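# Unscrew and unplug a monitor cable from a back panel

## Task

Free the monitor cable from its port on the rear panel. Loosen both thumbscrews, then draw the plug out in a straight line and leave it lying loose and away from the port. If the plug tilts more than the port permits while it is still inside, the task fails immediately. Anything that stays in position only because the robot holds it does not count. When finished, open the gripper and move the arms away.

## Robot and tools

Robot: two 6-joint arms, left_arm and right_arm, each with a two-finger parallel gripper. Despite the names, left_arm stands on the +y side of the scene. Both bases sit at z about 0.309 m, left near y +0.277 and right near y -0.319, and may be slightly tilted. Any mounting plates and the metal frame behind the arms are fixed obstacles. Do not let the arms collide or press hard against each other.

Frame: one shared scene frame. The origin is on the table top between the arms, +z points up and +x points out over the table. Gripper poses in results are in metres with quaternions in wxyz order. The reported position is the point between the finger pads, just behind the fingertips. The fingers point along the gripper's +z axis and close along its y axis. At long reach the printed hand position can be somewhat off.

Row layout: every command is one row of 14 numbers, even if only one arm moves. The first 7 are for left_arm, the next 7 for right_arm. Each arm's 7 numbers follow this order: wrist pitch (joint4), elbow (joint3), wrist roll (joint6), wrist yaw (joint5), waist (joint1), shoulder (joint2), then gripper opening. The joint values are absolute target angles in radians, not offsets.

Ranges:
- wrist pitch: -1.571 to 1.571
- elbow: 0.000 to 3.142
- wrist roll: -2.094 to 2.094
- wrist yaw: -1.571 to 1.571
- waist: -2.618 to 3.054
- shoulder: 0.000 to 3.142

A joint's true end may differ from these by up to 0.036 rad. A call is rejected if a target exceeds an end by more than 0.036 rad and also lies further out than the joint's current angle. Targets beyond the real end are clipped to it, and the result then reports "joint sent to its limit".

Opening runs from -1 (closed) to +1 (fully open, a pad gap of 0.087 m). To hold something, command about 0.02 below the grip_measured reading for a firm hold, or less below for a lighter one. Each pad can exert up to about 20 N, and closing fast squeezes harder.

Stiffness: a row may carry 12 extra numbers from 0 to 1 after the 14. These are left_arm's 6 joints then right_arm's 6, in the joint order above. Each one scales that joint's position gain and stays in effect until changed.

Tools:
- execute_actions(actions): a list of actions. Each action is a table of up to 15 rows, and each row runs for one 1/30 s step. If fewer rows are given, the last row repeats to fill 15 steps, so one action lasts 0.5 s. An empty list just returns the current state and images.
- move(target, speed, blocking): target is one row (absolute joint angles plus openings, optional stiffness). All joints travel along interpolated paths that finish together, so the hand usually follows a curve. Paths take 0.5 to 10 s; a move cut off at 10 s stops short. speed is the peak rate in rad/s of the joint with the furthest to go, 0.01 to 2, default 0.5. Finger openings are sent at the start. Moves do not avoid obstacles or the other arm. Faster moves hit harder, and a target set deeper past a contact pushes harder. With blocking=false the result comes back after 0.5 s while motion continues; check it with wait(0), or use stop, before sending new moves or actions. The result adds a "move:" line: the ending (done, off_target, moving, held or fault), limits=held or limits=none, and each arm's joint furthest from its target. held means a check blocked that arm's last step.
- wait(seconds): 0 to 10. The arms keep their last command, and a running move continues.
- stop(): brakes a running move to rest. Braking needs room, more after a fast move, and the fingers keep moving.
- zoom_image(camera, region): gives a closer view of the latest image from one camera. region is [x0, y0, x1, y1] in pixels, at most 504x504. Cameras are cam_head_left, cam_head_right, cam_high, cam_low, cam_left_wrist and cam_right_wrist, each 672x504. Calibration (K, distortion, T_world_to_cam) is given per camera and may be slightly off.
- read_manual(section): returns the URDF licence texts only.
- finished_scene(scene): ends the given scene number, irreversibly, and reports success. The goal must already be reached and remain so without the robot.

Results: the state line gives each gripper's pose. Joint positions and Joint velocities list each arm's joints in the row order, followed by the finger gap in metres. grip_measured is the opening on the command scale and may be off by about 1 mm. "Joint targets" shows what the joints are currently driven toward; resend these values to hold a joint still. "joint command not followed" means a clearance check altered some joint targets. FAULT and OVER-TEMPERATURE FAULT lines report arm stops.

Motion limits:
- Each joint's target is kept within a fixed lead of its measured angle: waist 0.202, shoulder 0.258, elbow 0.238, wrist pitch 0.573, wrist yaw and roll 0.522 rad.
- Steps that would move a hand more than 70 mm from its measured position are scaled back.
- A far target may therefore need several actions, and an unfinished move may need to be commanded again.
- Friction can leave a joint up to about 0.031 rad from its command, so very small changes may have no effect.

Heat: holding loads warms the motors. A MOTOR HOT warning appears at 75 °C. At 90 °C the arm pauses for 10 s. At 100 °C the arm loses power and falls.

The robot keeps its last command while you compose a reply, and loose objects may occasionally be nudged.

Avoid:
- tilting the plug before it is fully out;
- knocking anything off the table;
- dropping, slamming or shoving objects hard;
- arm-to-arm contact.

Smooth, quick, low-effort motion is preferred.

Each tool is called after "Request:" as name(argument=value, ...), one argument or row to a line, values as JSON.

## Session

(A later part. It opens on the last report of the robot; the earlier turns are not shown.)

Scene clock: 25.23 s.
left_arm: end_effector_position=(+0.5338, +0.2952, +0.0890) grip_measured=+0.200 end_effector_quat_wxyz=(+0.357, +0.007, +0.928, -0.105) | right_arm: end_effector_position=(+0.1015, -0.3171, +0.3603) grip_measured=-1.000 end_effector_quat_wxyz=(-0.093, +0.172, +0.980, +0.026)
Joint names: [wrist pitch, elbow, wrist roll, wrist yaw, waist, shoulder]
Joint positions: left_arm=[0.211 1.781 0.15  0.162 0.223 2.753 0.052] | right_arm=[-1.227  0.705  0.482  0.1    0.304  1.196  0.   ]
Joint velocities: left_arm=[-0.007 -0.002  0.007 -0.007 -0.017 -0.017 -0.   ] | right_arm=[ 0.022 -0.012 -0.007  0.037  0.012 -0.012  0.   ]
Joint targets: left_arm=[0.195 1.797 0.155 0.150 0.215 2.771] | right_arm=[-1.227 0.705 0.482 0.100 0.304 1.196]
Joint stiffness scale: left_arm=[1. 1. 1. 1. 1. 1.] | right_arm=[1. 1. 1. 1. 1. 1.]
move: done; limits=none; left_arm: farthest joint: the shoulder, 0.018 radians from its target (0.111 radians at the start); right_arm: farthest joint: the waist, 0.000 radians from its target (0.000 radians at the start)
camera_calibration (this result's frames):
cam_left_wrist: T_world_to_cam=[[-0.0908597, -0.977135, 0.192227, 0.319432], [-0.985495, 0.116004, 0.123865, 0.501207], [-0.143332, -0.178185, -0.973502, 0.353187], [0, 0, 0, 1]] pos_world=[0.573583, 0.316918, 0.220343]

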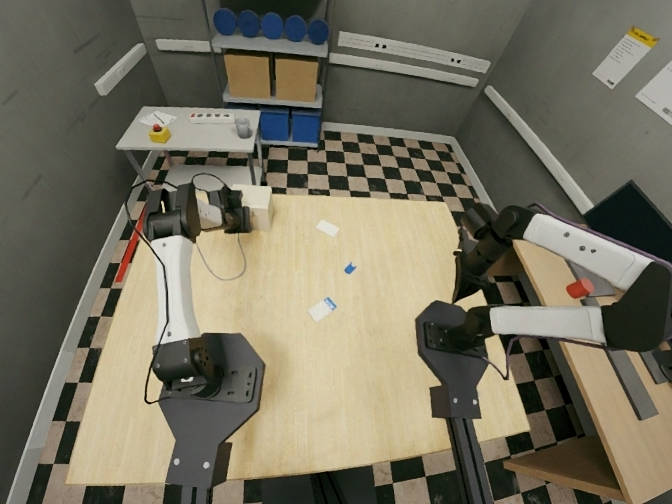

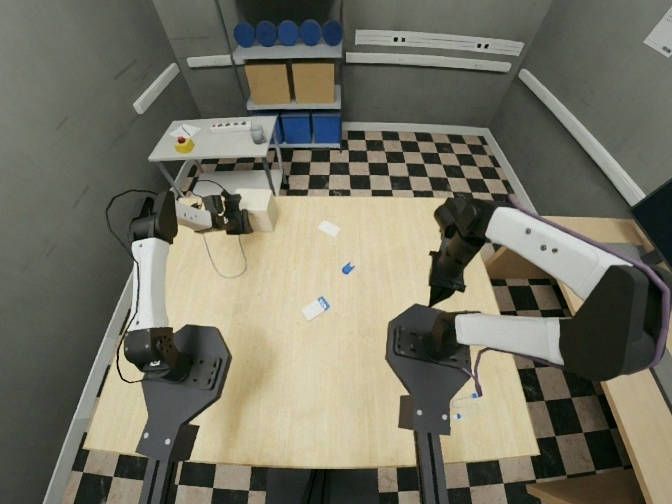

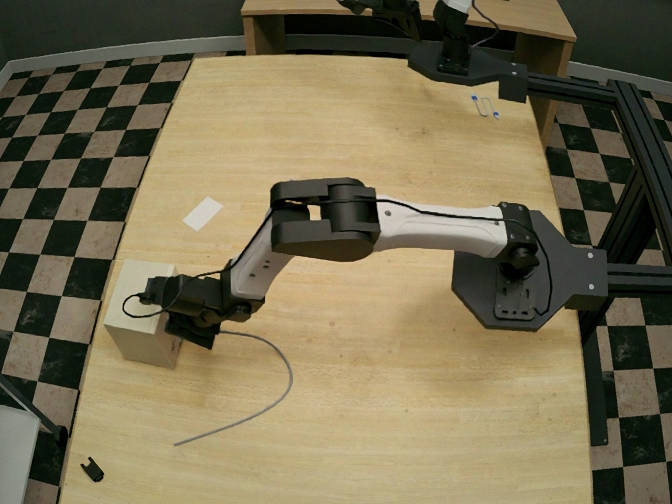

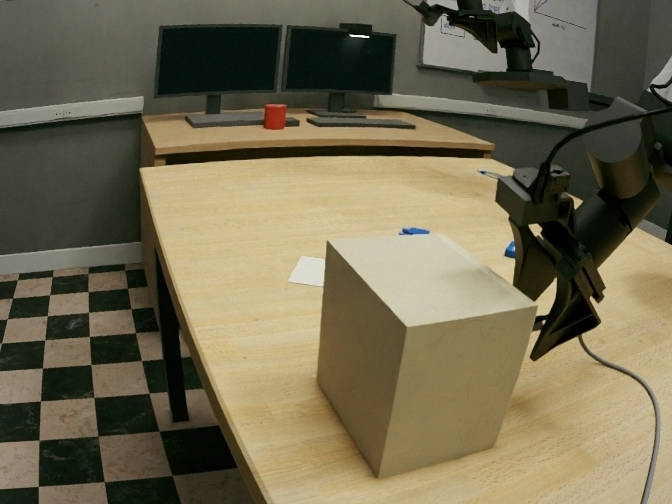

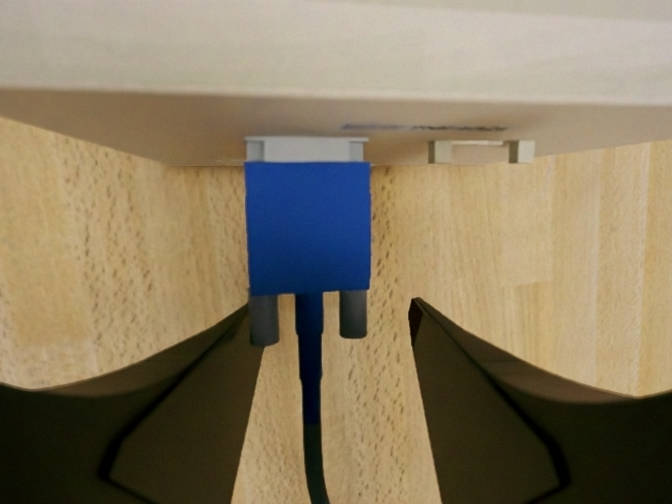

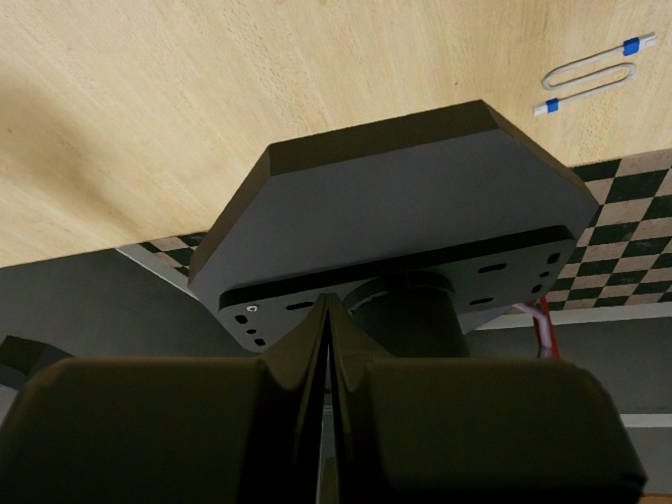

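Request:
move(
  target=[0.195,1.718,0.155,0.15,0.215,2.670,0.2,-1.227,0.705,0.482,0.1,0.304,1.196,-1],
  speed=0.15,
)

Request:
execute_actions(
  actions=[
    [[0.195,1.74,0.155,0.15,0.215,2.685,0.12,-1.227,0.705,0.482,0.1,0.304,1.196,-1],[0.195,1.74,0.155,0.15,0.215,2.685,0.08,-1.227,0.705,0.482,0.1,0.304,1.196,-1],[0.195,1.74,0.155,0.15,0.215,2.685,0.05,-1.227,0.705,0.482,0.1,0.304,1.196,-1],[0.195,1.74,0.155,0.15,0.215,2.685,0.03,-1.227,0.705,0.482,0.1,0.304,1.196,-1],[0.195,1.74,0.155,0.15,0.215,2.685,0.01,-1.227,0.705,0.482,0.1,0.304,1.196,-1],[0.195,1.74,0.155,0.15,0.215,2.685,-0.01,-1.227,0.705,0.482,0.1,0.304,1.196,-1],[0.195,1.74,0.155,0.15,0.215,2.685,-0.03,-1.227,0.705,0.482,0.1,0.304,1.196,-1],[0.195,1.74,0.155,0.15,0.215,2.685,-0.05,-1.227,0.705,0.482,0.1,0.304,1.196,-1],[0.195,1.74,0.155,0.15,0.215,2.685,-0.07,-1.227,0.705,0.482,0.1,0.304,1.196,-1],[0.195,1.74,0.155,0.15,0.215,2.685,-0.09,-1.227,0.705,0.482,0.1,0.304,1.196,-1],[0.195,1.74,0.155,0.15,0.215,2.685,-0.11,-1.227,0.705,0.482,0.1,0.304,1.196,-1],[0.195,1.74,0.155,0.15,0.215,2.685,-0.13,-1.227,0.705,0.482,0.1,0.304,1.196,-1]],
  ],
)

Scene clock: 27.60 s.
left_arm: end_effector_position=(+0.5404, +0.3009, +0.1177) grip_measured=+0.200 end_effector_quat_wxyz=(+0.372, +0.007, +0.923, -0.101) | right_arm: end_effector_position=(+0.1015, -0.3171, +0.3603) grip_measured=-1.000 end_effector_quat_wxyz=(-0.093, +0.172, +0.980, +0.026)
Joint names: [wrist pitch, elbow, wrist roll, wrist yaw, waist, shoulder]
Joint positions: left_arm=[0.211 1.738 0.15  0.162 0.223 2.676 0.052] | right_arm=[-1.227  0.705  0.482  0.1    0.304  1.196  0.   ]
Joint velocities: left_arm=[ 0.022 -0.002  0.051  0.007  0.002 -0.012 -0.   ] | right_arm=[-0.051 -0.012  0.022 -0.037 -0.002  0.017  0.   ]
Joint targets: left_arm=[0.195 1.718 0.155 0.150 0.215 2.670] | right_arm=[-1.227 0.705 0.482 0.100 0.304 1.196]
Joint stiffness scale: left_arm=[1. 1. 1. 1. 1. 1.] | right_arm=[1. 1. 1. 1. 1. 1.]
move: done; limits=none; left_arm: farthest joint: the elbow, 0.020 radians from its target (0.063 radians at the start); right_arm: farthest joint: the waist, 0.000 radians from its target (0.000 radians at the start)
camera_calibration (this result's frames):
cam_left_wrist: T_world_to_cam=[[-0.0915952, -0.97846, 0.185002, 0.321773], [-0.989624, 0.110096, 0.0923217, 0.511146], [-0.110701, -0.174627, -0.978392, 0.364986], [0, 0, 0, 1]] pos_world=[0.57572, 0.322303, 0.25038]

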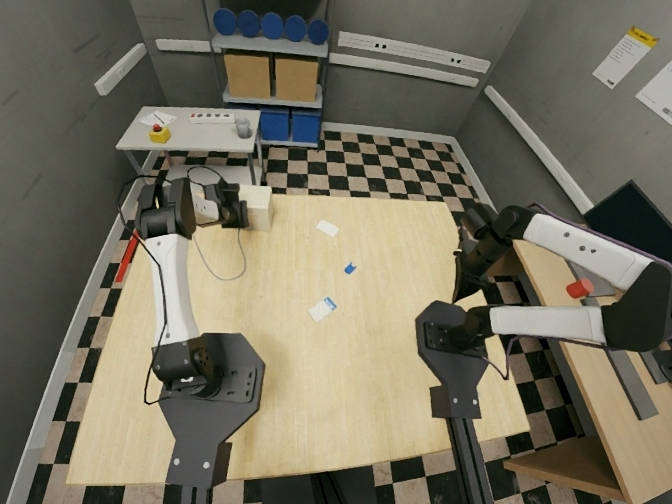

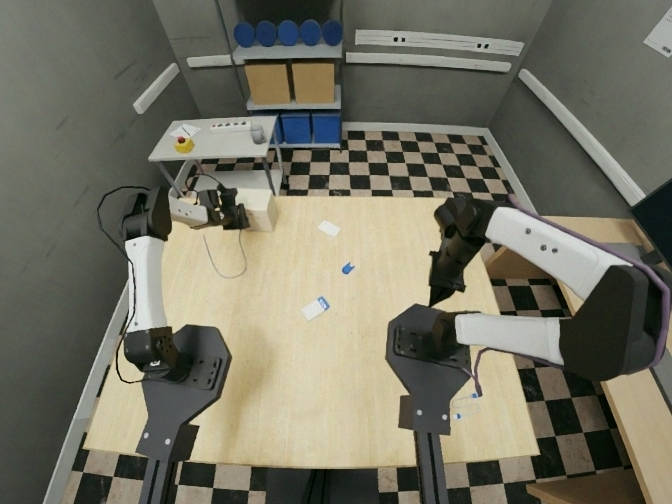

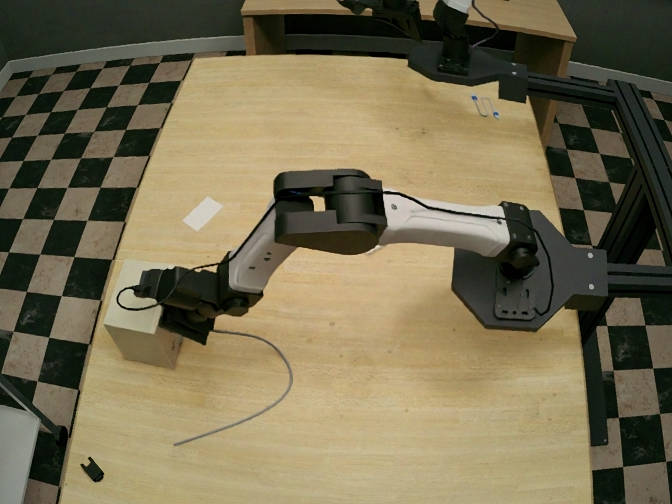

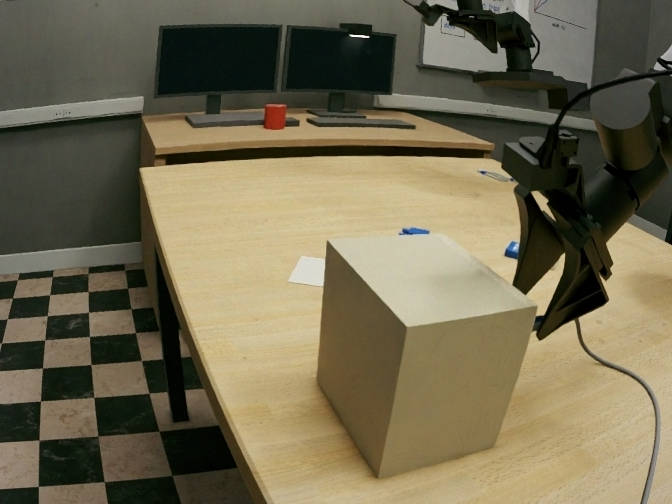

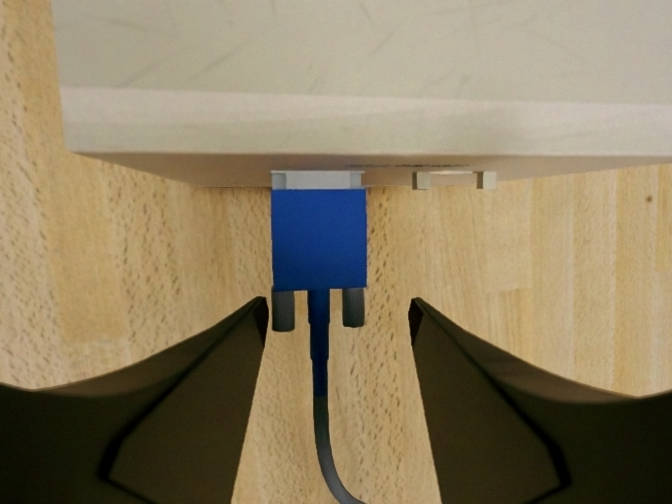

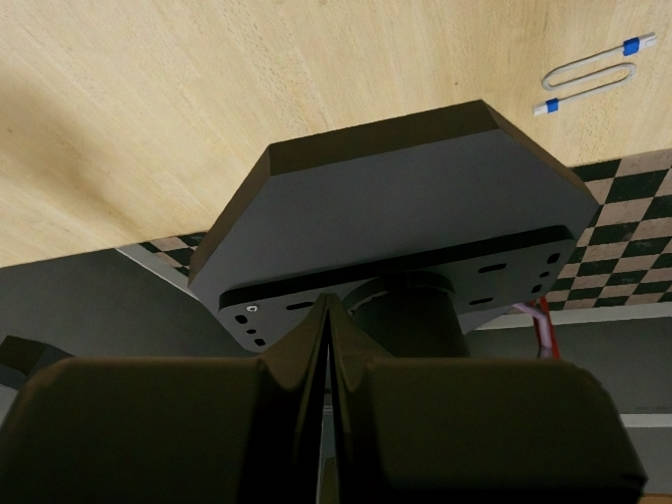

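Scene clock: 28.10 s.
left_arm: end_effector_position=(+0.5402, +0.3046, +0.1168) grip_measured=-0.129 end_effector_quat_wxyz=(+0.371, +0.006, +0.924, -0.091) | right_arm: end_effector_position=(+0.1015, -0.3171, +0.3603) grip_measured=-1.000 end_effector_quat_wxyz=(-0.093, +0.172, +0.980, +0.026)
Joint names: [wrist pitch, elbow, wrist roll, wrist yaw, waist, shoulder]
Joint positions: left_arm=[0.211 1.738 0.155 0.142 0.223 2.676 0.038] | right_arm=[-1.227  0.705  0.482  0.1    0.304  1.196  0.   ]
Joint velocities: left_arm=[ 0.007 -0.007 -0.066 -0.051 -0.012 -0.007 -0.001] | right_arm=[ 0.007  0.007  0.007 -0.007 -0.002 -0.012  0.   ]
Joint targets: left_arm=[0.195 1.740 0.155 0.150 0.215 2.685] | right_arm=[-1.227 0.705 0.482 0.100 0.304 1.196]
Joint stiffness scale: left_arm=[1. 1. 1. 1. 1. 1.] | right_arm=[1. 1. 1. 1. 1. 1.]
camera_calibration (this result's frames):
cam_left_wrist: T_world_to_cam=[[-0.0820384, -0.982537, 0.167007, 0.323698], [-0.990283, 0.0992438, 0.0974176, 0.513729], [-0.112291, -0.157392, -0.981131, 0.360628], [0, 0, 0, 1]] pos_world=[0.575788, 0.323821, 0.249717]

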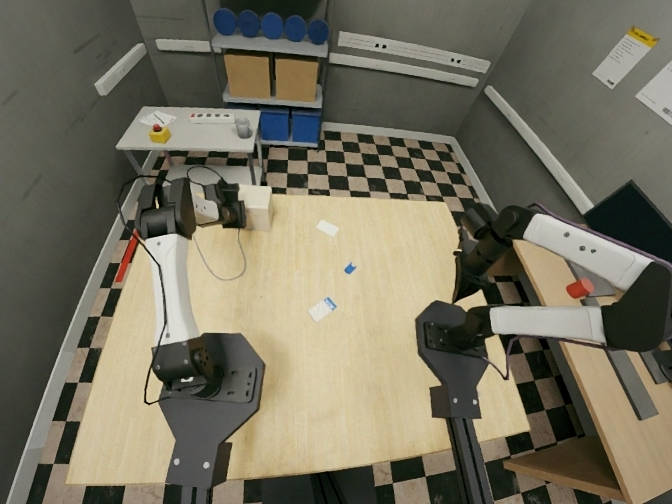

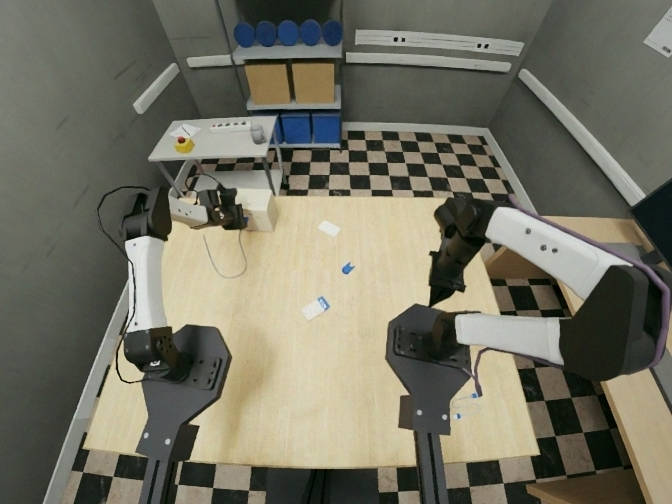

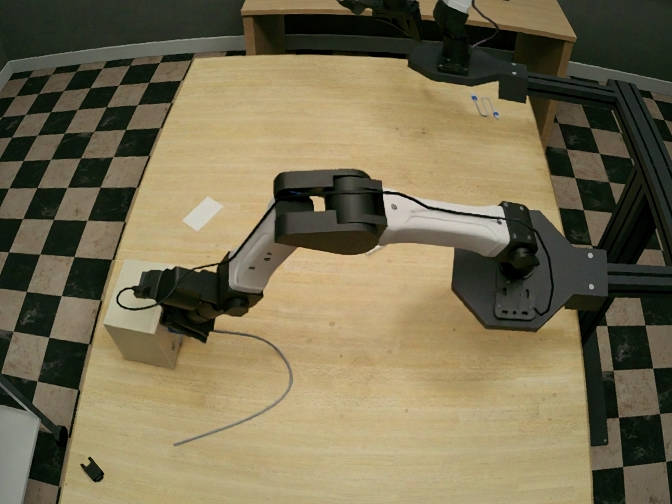

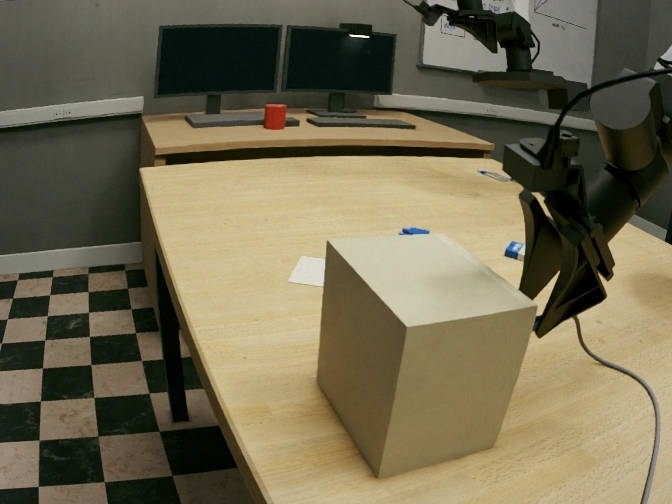

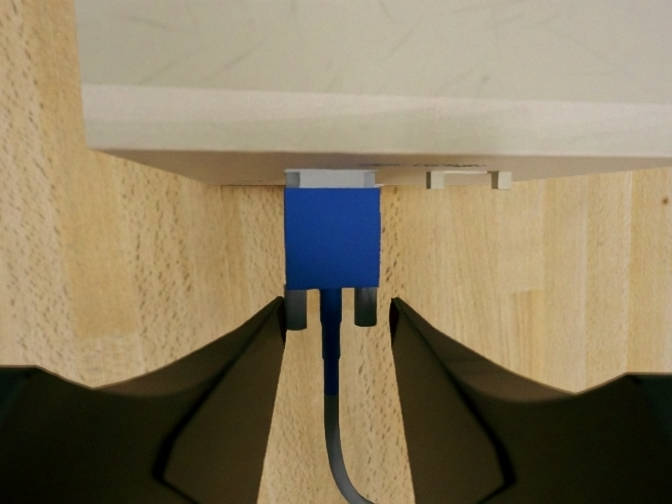

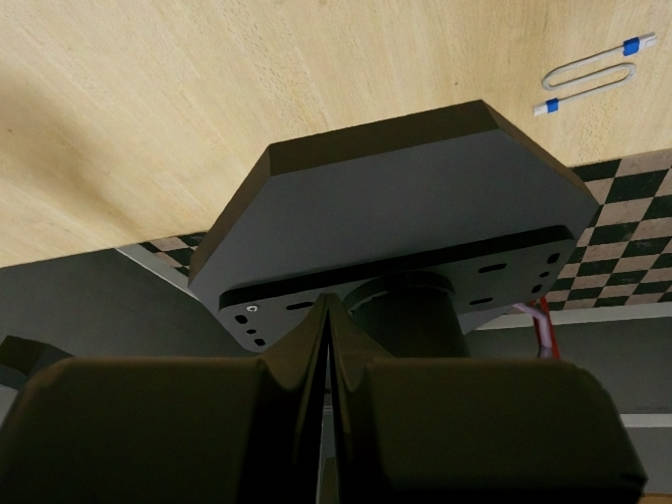

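Request:
execute_actions(
  actions=[
    [[0.195,1.752,0.14,0.22,0.195,2.696,-0.1,-1.227,0.705,0.482,0.1,0.304,1.196,-1]],
    [[0.195,1.759,0.14,0.22,0.195,2.708,-0.1,-1.227,0.705,0.482,0.1,0.304,1.196,-1]],
    [[0.195,1.767,0.14,0.22,0.195,2.72,-0.1,-1.227,0.705,0.482,0.1,0.304,1.196,-1]],
    [[0.195,1.775,0.14,0.22,0.195,2.732,-0.1,-1.227,0.705,0.482,0.1,0.304,1.196,-1]],
    [[0.195,1.783,0.14,0.22,0.195,2.744,-0.1,-1.227,0.705,0.482,0.1,0.304,1.196,-1]],
    [[0.195,1.791,0.14,0.22,0.195,2.756,-0.1,-1.227,0.705,0.482,0.1,0.304,1.196,-1]],
    [[0.195,1.799,0.14,0.22,0.195,2.768,-0.1,-1.227,0.705,0.482,0.1,0.304,1.196,-1]],
    [[0.195,1.807,0.14,0.22,0.195,2.78,-0.1,-1.227,0.705,0.482,0.1,0.304,1.196,-1]],
  ],
)

Scene clock: 33.17 s.
left_arm: end_effector_position=(+0.5464, +0.2995, +0.0996) grip_measured=-0.100 end_effector_quat_wxyz=(+0.375, +0.008, +0.922, -0.097) | right_arm: end_effector_position=(+0.1015, -0.3171, +0.3603) grip_measured=-1.000 end_effector_quat_wxyz=(-0.093, +0.172, +0.980, +0.026)
Joint names: [wrist pitch, elbow, wrist roll, wrist yaw, waist, shoulder]
Joint positions: left_arm=[0.225 1.8   0.155 0.155 0.222 2.747 0.039] | right_arm=[-1.227  0.705  0.482  0.1    0.304  1.196  0.   ]
Joint velocities: left_arm=[ 0.022  0.007 -0.066 -0.022 -0.002 -0.012 -0.001] | right_arm=[-0.007 -0.012  0.081 -0.037 -0.002 -0.022  0.   ]
Joint targets: left_arm=[0.195 1.807 0.140 0.220 0.195 2.780] | right_arm=[-1.227 0.705 0.482 0.100 0.304 1.196]
Joint stiffness scale: left_arm=[1. 1. 1. 1. 1. 1.] | right_arm=[1. 1. 1. 1. 1. 1.]
camera_calibration (this result's frames):
cam_left_wrist: T_world_to_cam=[[-0.0918789, -0.980187, 0.175474, 0.325956], [-0.990266, 0.108444, 0.0872548, 0.520254], [-0.104555, -0.165749, -0.98061, 0.34193], [0, 0, 0, 1]] pos_world=[0.580889, 0.319754, 0.232708]

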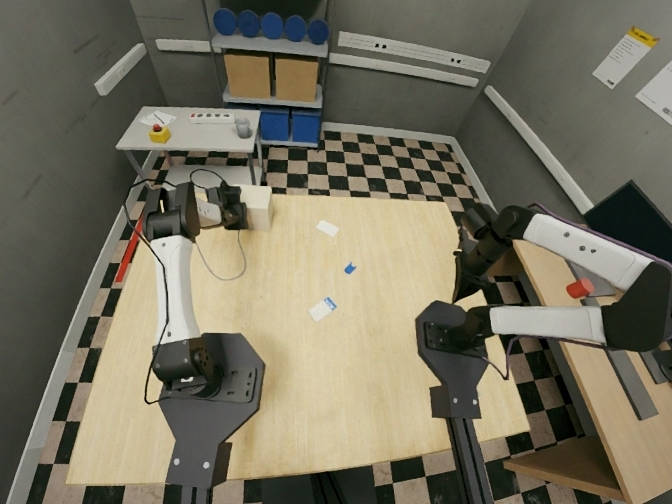

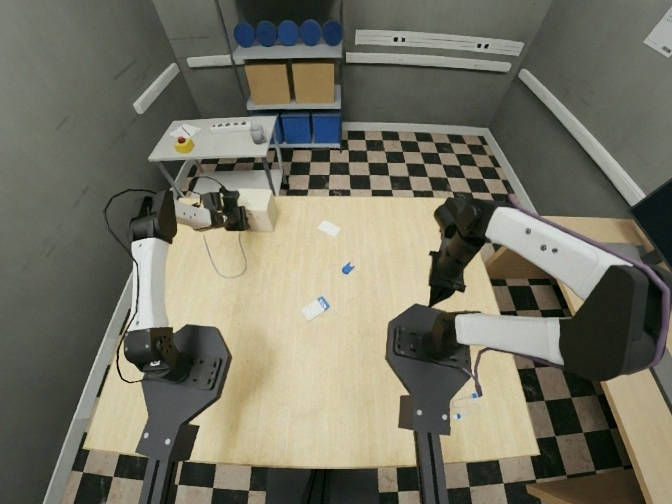

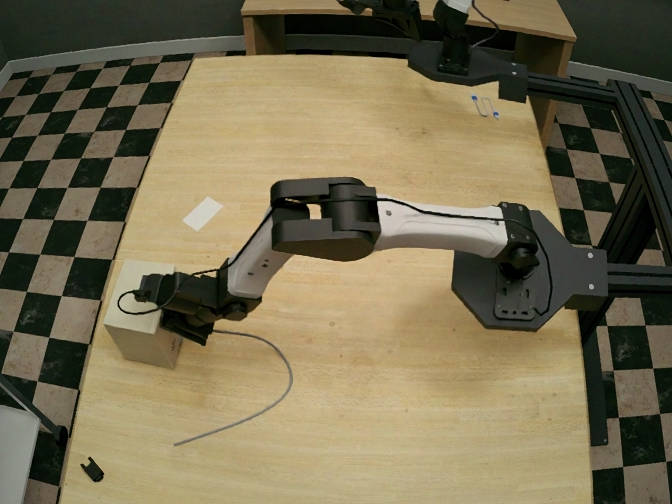

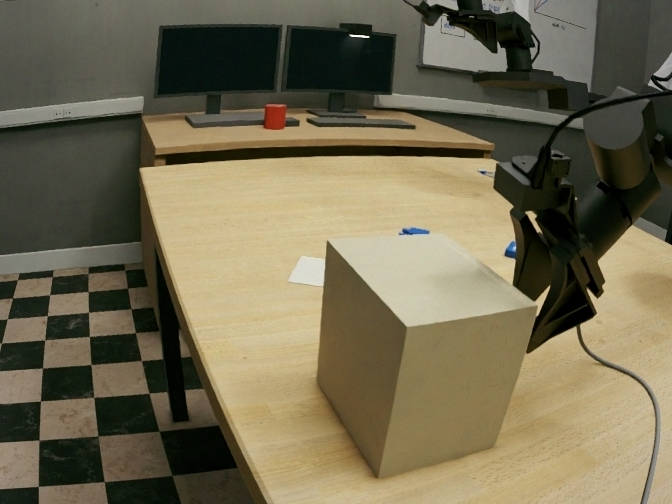

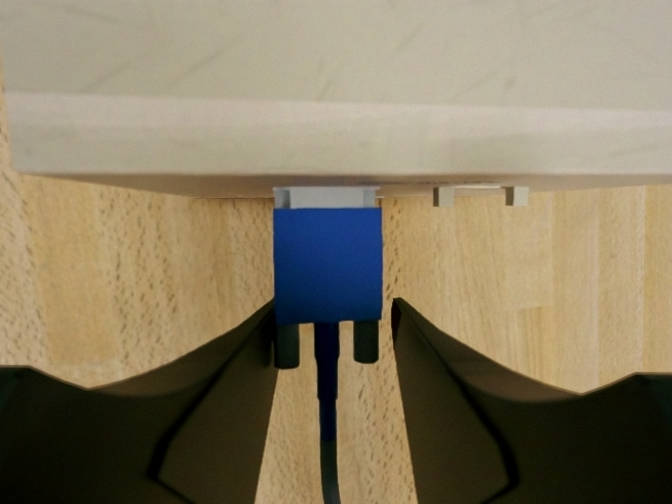

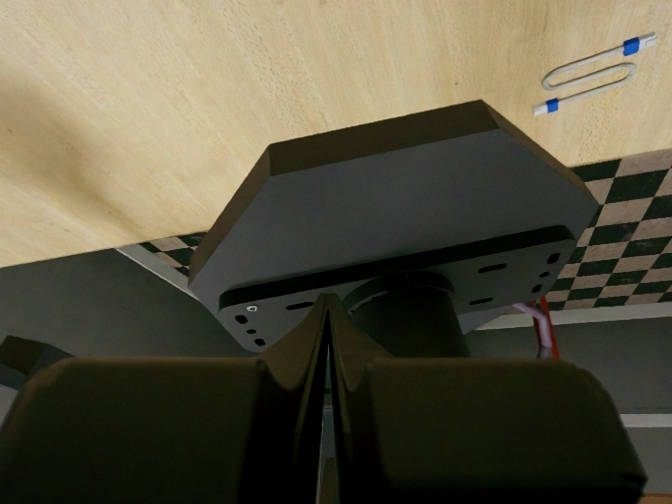

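Request:
execute_actions(
  actions=[
    [[0.195,1.79,0.15,0.16,0.215,2.75,0.2,-1.227,0.705,0.482,0.1,0.304,1.196,-1]],
    [[0.195,1.75,0.15,0.16,0.215,2.71,0.2,-1.227,0.705,0.482,0.1,0.304,1.196,-1]],
    [[0.195,1.713,0.15,0.16,0.215,2.672,0.2,-1.227,0.705,0.482,0.1,0.304,1.196,-1]],
    [[0.195,1.73,0.15,0.17,0.21,2.685,0.08,-1.227,0.705,0.482,0.1,0.304,1.196,-1],[0.195,1.73,0.15,0.18,0.21,2.685,0.06,-1.227,0.705,0.482,0.1,0.304,1.196,-1],[0.195,1.73,0.15,0.19,0.205,2.685,0.04,-1.227,0.705,0.482,0.1,0.304,1.196,-1],[0.195,1.73,0.15,0.2,0.2,2.685,0.03,-1.227,0.705,0.482,0.1,0.304,1.196,-1]],
    [[0.195,1.73,0.13,0.26,0.185,2.685,0.03,-1.227,0.705,0.482,0.1,0.304,1.196,-1]],
    [[0.195,1.73,0.115,0.33,0.168,2.685,0.03,-1.227,0.705,0.482,0.1,0.304,1.196,-1]],
  ],
)

Scene clock: 38.27 s.
left_arm: end_effector_position=(+0.5371, +0.2979, +0.1154) grip_measured=+0.031 end_effector_quat_wxyz=(+0.367, +0.010, +0.924, -0.104) | right_arm: end_effector_position=(+0.1015, -0.3171, +0.3603) grip_measured=-1.000 end_effector_quat_wxyz=(-0.093, +0.172, +0.980, +0.026)
Joint names: [wrist pitch, elbow, wrist roll, wrist yaw, waist, shoulder]
Joint positions: left_arm=[0.206 1.732 0.154 0.166 0.22  2.677 0.045] | right_arm=[-1.227  0.705  0.482  0.1    0.304  1.196  0.   ]
Joint velocities: left_arm=[-0.007 -0.002 -0.051 -0.007  0.012  0.007 -0.001] | right_arm=[-0.007 -0.012 -0.007 -0.051 -0.007  0.022  0.   ]
Joint targets: left_arm=[0.195 1.730 0.115 0.330 0.168 2.685] | right_arm=[-1.227 0.705 0.482 0.100 0.304 1.196]
Joint stiffness scale: left_arm=[1. 1. 1. 1. 1. 1.] | right_arm=[1. 1. 1. 1. 1. 1.]
camera_calibration (this result's frames):
cam_left_wrist: T_world_to_cam=[[-0.0996235, -0.977181, 0.187596, 0.322604], [-0.987554, 0.120163, 0.101482, 0.503261], [-0.121708, -0.175152, -0.97699, 0.367705], [0, 0, 0, 1]] pos_world=[0.573889, 0.319173, 0.247653]

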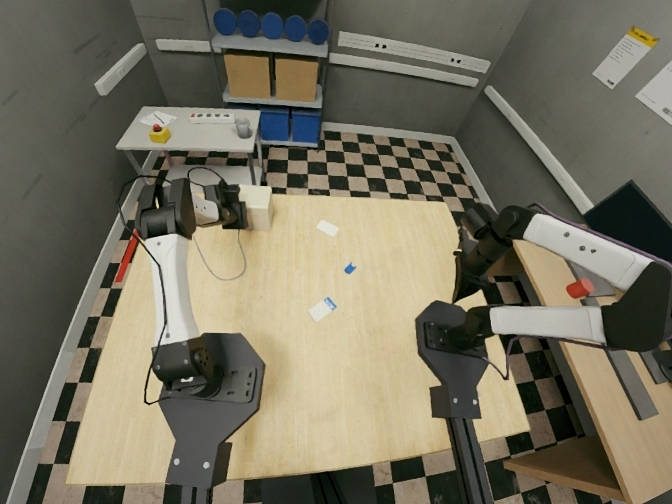

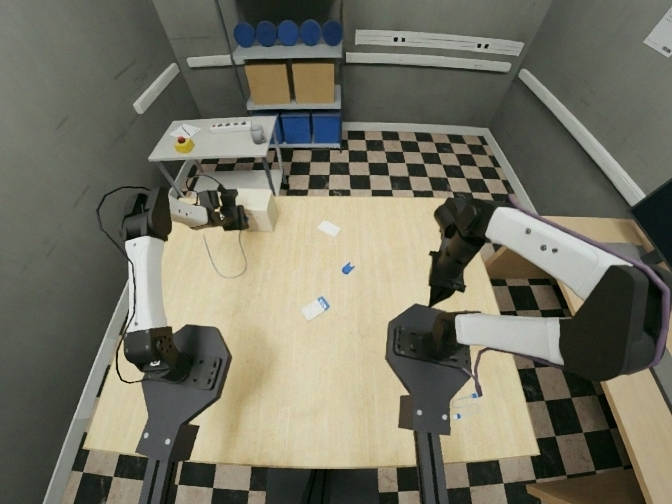

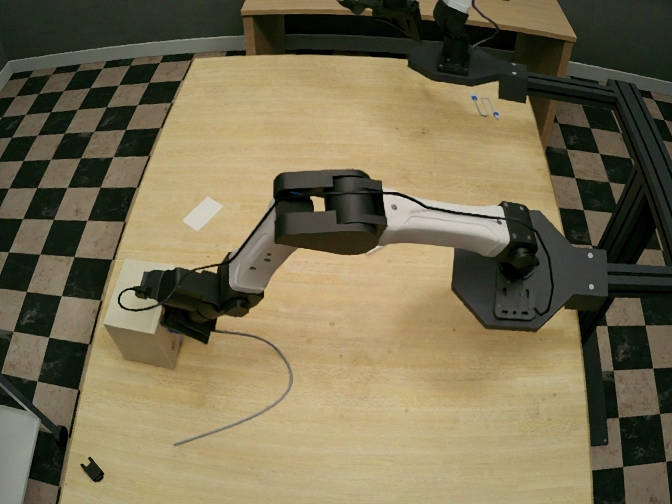

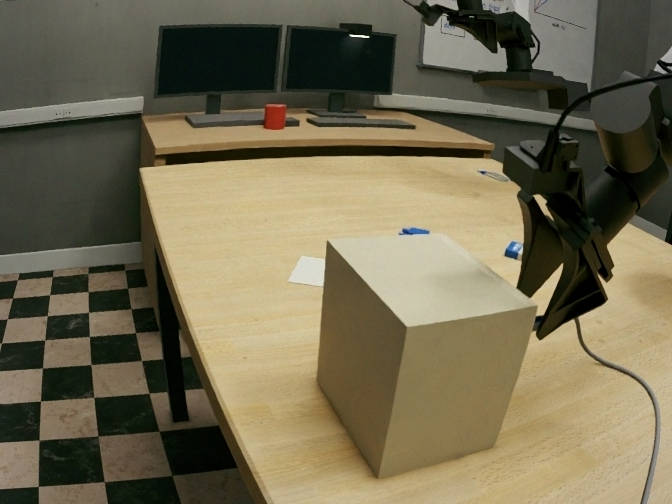

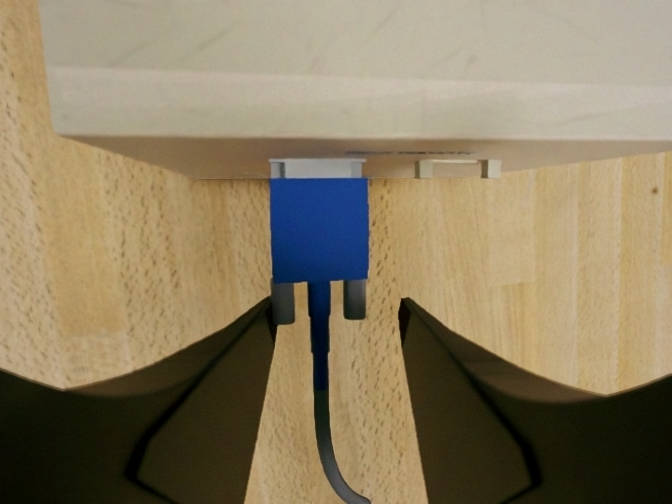

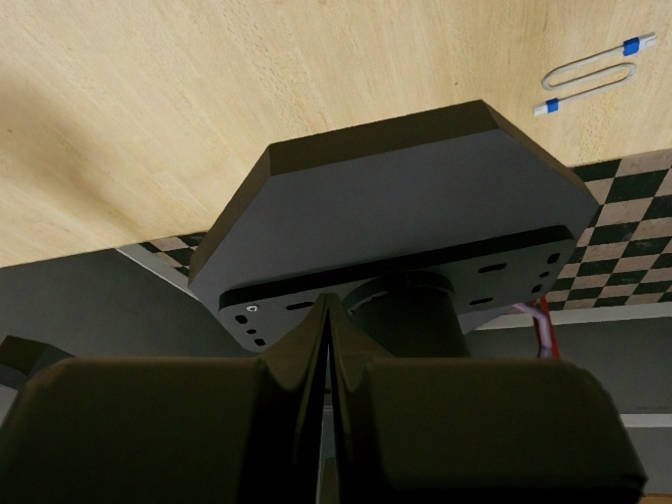

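Request:
execute_actions(
  actions=[
    [[0.18,1.735,0.115,0.33,0.168,2.703,0.03,-1.227,0.705,0.482,0.1,0.304,1.196,-1]],
    [[0.155,1.733,0.115,0.33,0.168,2.718,0.03,-1.227,0.705,0.482,0.1,0.304,1.196,-1]],
    [[0.14,1.733,0.115,0.33,0.168,2.73,0.03,-1.227,0.705,0.482,0.1,0.304,1.196,-1]],
  ],
)

Scene clock: 40.23 s.
left_arm: end_effector_position=(+0.5361, +0.2975, +0.1134) grip_measured=+0.031 end_effector_quat_wxyz=(+0.366, +0.010, +0.925, -0.104) | right_arm: end_effector_position=(+0.1015, -0.3171, +0.3603) grip_measured=-1.000 end_effector_quat_wxyz=(-0.093, +0.172, +0.980, +0.026)
Joint names: [wrist pitch, elbow, wrist roll, wrist yaw, waist, shoulder]
Joint positions: left_arm=[0.206 1.732 0.154 0.166 0.22  2.681 0.045] | right_arm=[-1.227  0.705  0.482  0.1    0.304  1.196  0.   ]
Joint velocities: left_arm=[-0.007 -0.007  0.037  0.022  0.007 -0.002 -0.001] | right_arm=[-0.11  -0.027 -0.066  0.022  0.002 -0.002  0.   ]
Joint targets: left_arm=[0.140 1.733 0.115 0.330 0.168 2.730] | right_arm=[-1.227 0.705 0.482 0.100 0.304 1.196]
Joint stiffness scale: left_arm=[1. 1. 1. 1. 1. 1.] | right_arm=[1. 1. 1. 1. 1. 1.]
camera_calibration (this result's frames):
cam_left_wrist: T_world_to_cam=[[-0.0995583, -0.977057, 0.188278, 0.322275], [-0.987185, 0.120704, 0.10438, 0.501871], [-0.124712, -0.175473, -0.976553, 0.367235], [0, 0, 0, 1]] pos_world=[0.573323, 0.318743, 0.245562]

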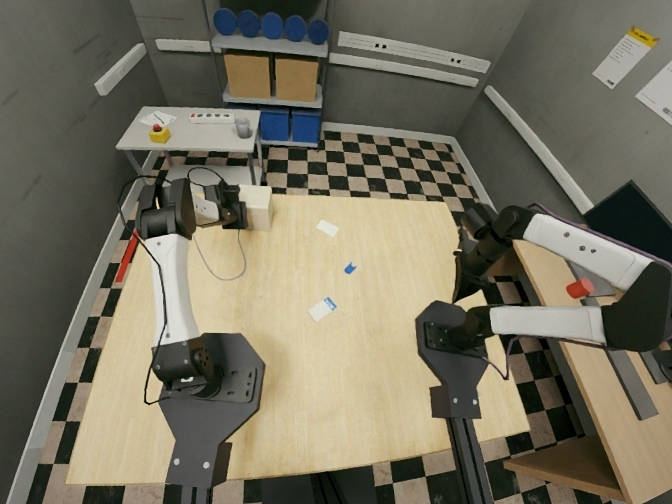

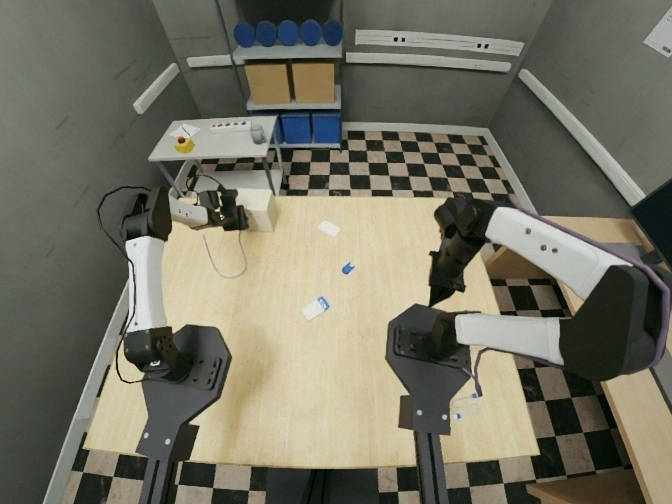

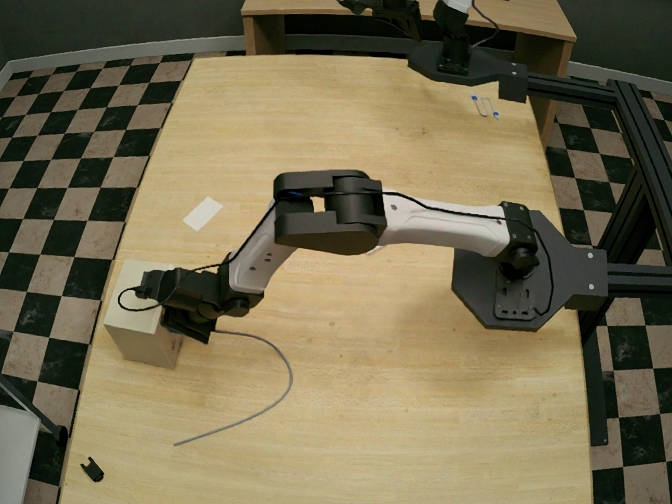

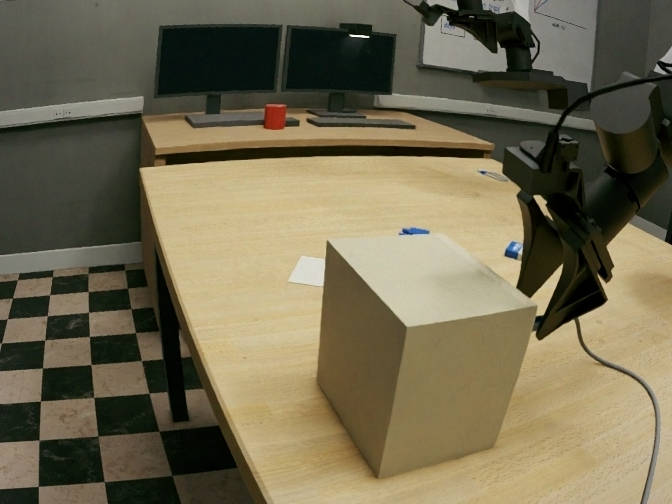

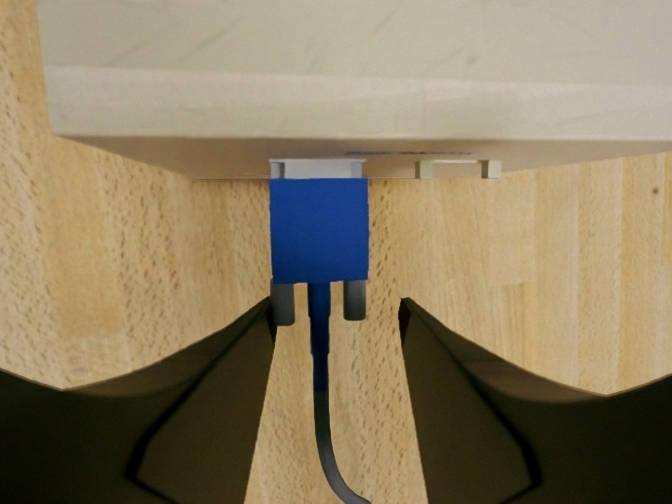

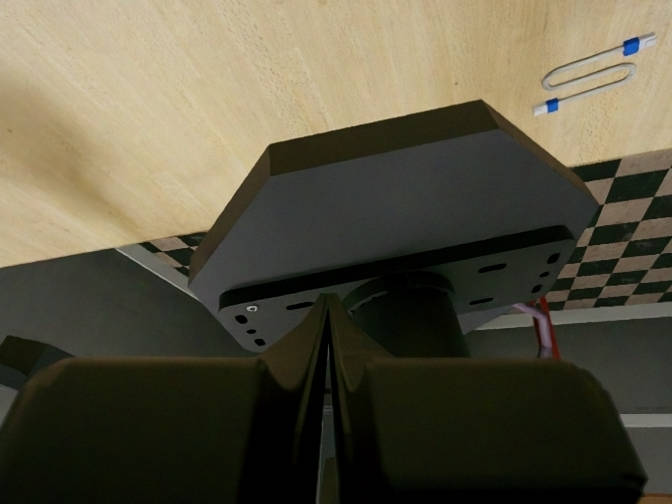

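Stuck at ~5 N. A bit more.

Request:
execute_actions(
  actions=[
    [[0.12,1.728,0.115,0.33,0.168,2.74,0.03,-1.227,0.705,0.482,0.1,0.304,1.196,-1]],
    [[0.10,1.724,0.115,0.33,0.168,2.75,0.03,-1.227,0.705,0.482,0.1,0.304,1.196,-1]],
  ],
)

Scene clock: 41.47 s.
left_arm: end_effector_position=(+0.5357, +0.2970, +0.1115) grip_measured=+0.031 end_effector_quat_wxyz=(+0.366, +0.010, +0.925, -0.105) | right_arm: end_effector_position=(+0.1015, -0.3171, +0.3603) grip_measured=-1.000 end_effector_quat_wxyz=(-0.093, +0.172, +0.980, +0.026)
Joint names: [wrist pitch, elbow, wrist roll, wrist yaw, waist, shoulder]
Joint positions: left_arm=[0.211 1.732 0.154 0.166 0.22  2.685 0.045] | right_arm=[-1.227  0.705  0.482  0.1    0.304  1.196  0.   ]
Joint velocities: left_arm=[-0.022  0.002  0.095 -0.007  0.012  0.007  0.001] | right_arm=[-0.022 -0.007  0.051 -0.007  0.002  0.002  0.   ]
Joint targets: left_arm=[0.106 1.724 0.117 0.321 0.171 2.746] | right_arm=[-1.227 0.705 0.482 0.100 0.304 1.196]
Joint stiffness scale: left_arm=[1. 1. 1. 1. 1. 1.] | right_arm=[1. 1. 1. 1. 1. 1.]
camera_calibration (this result's frames):
cam_left_wrist: T_world_to_cam=[[-0.0998126, -0.976979, 0.188545, 0.322243], [-0.987164, 0.120976, 0.104269, 0.501644], [-0.124678, -0.175717, -0.976514, 0.365327], [0, 0, 0, 1]] pos_world=[0.572917, 0.318332, 0.243684]

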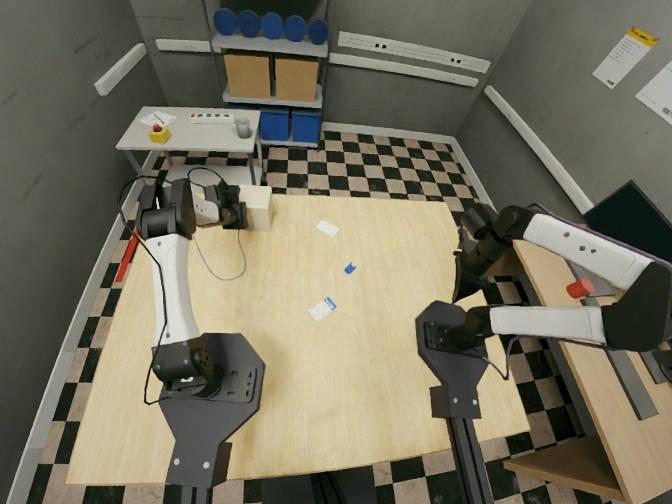

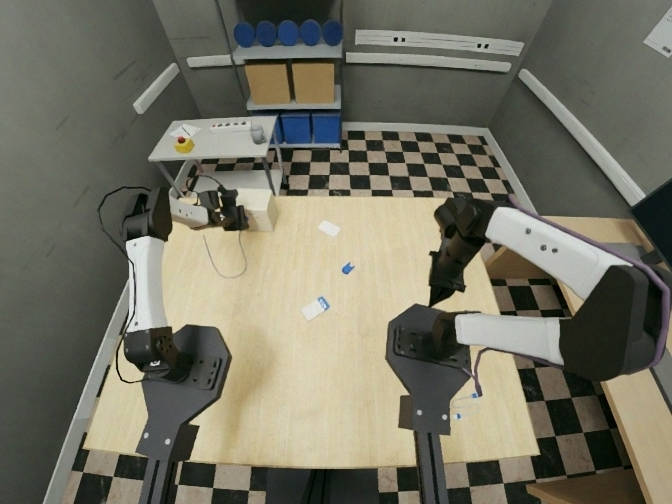

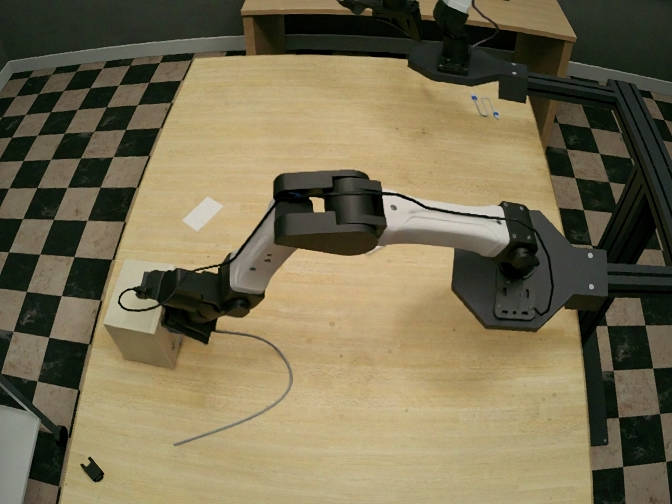

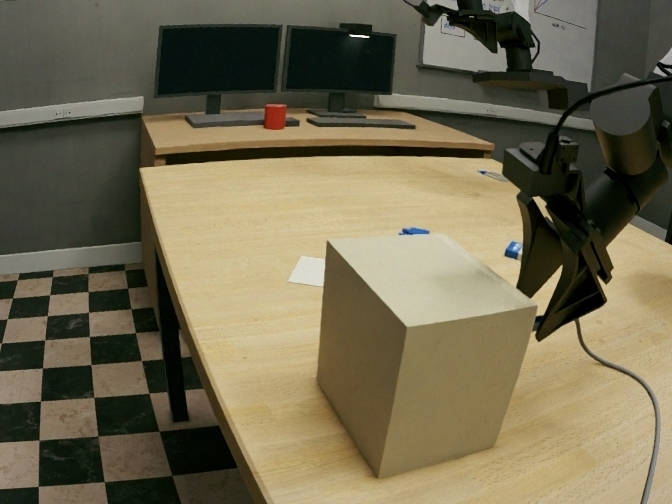

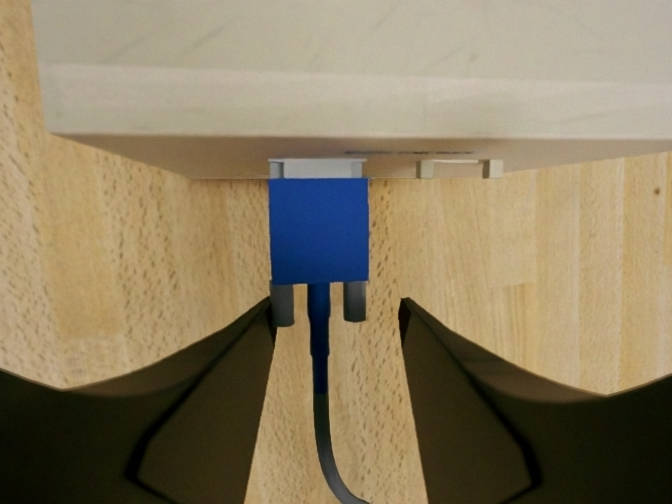

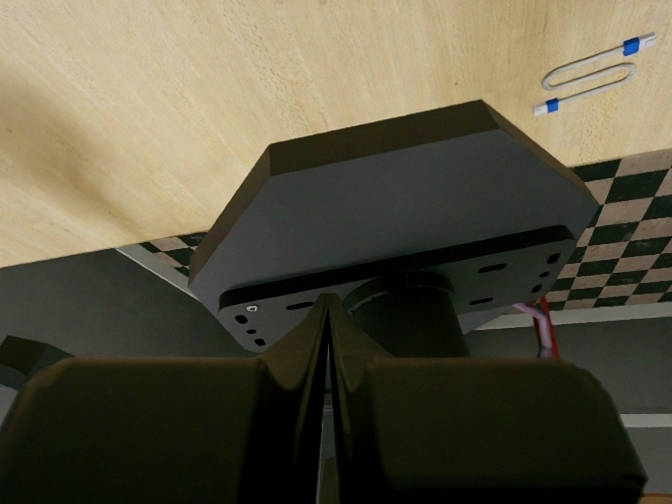

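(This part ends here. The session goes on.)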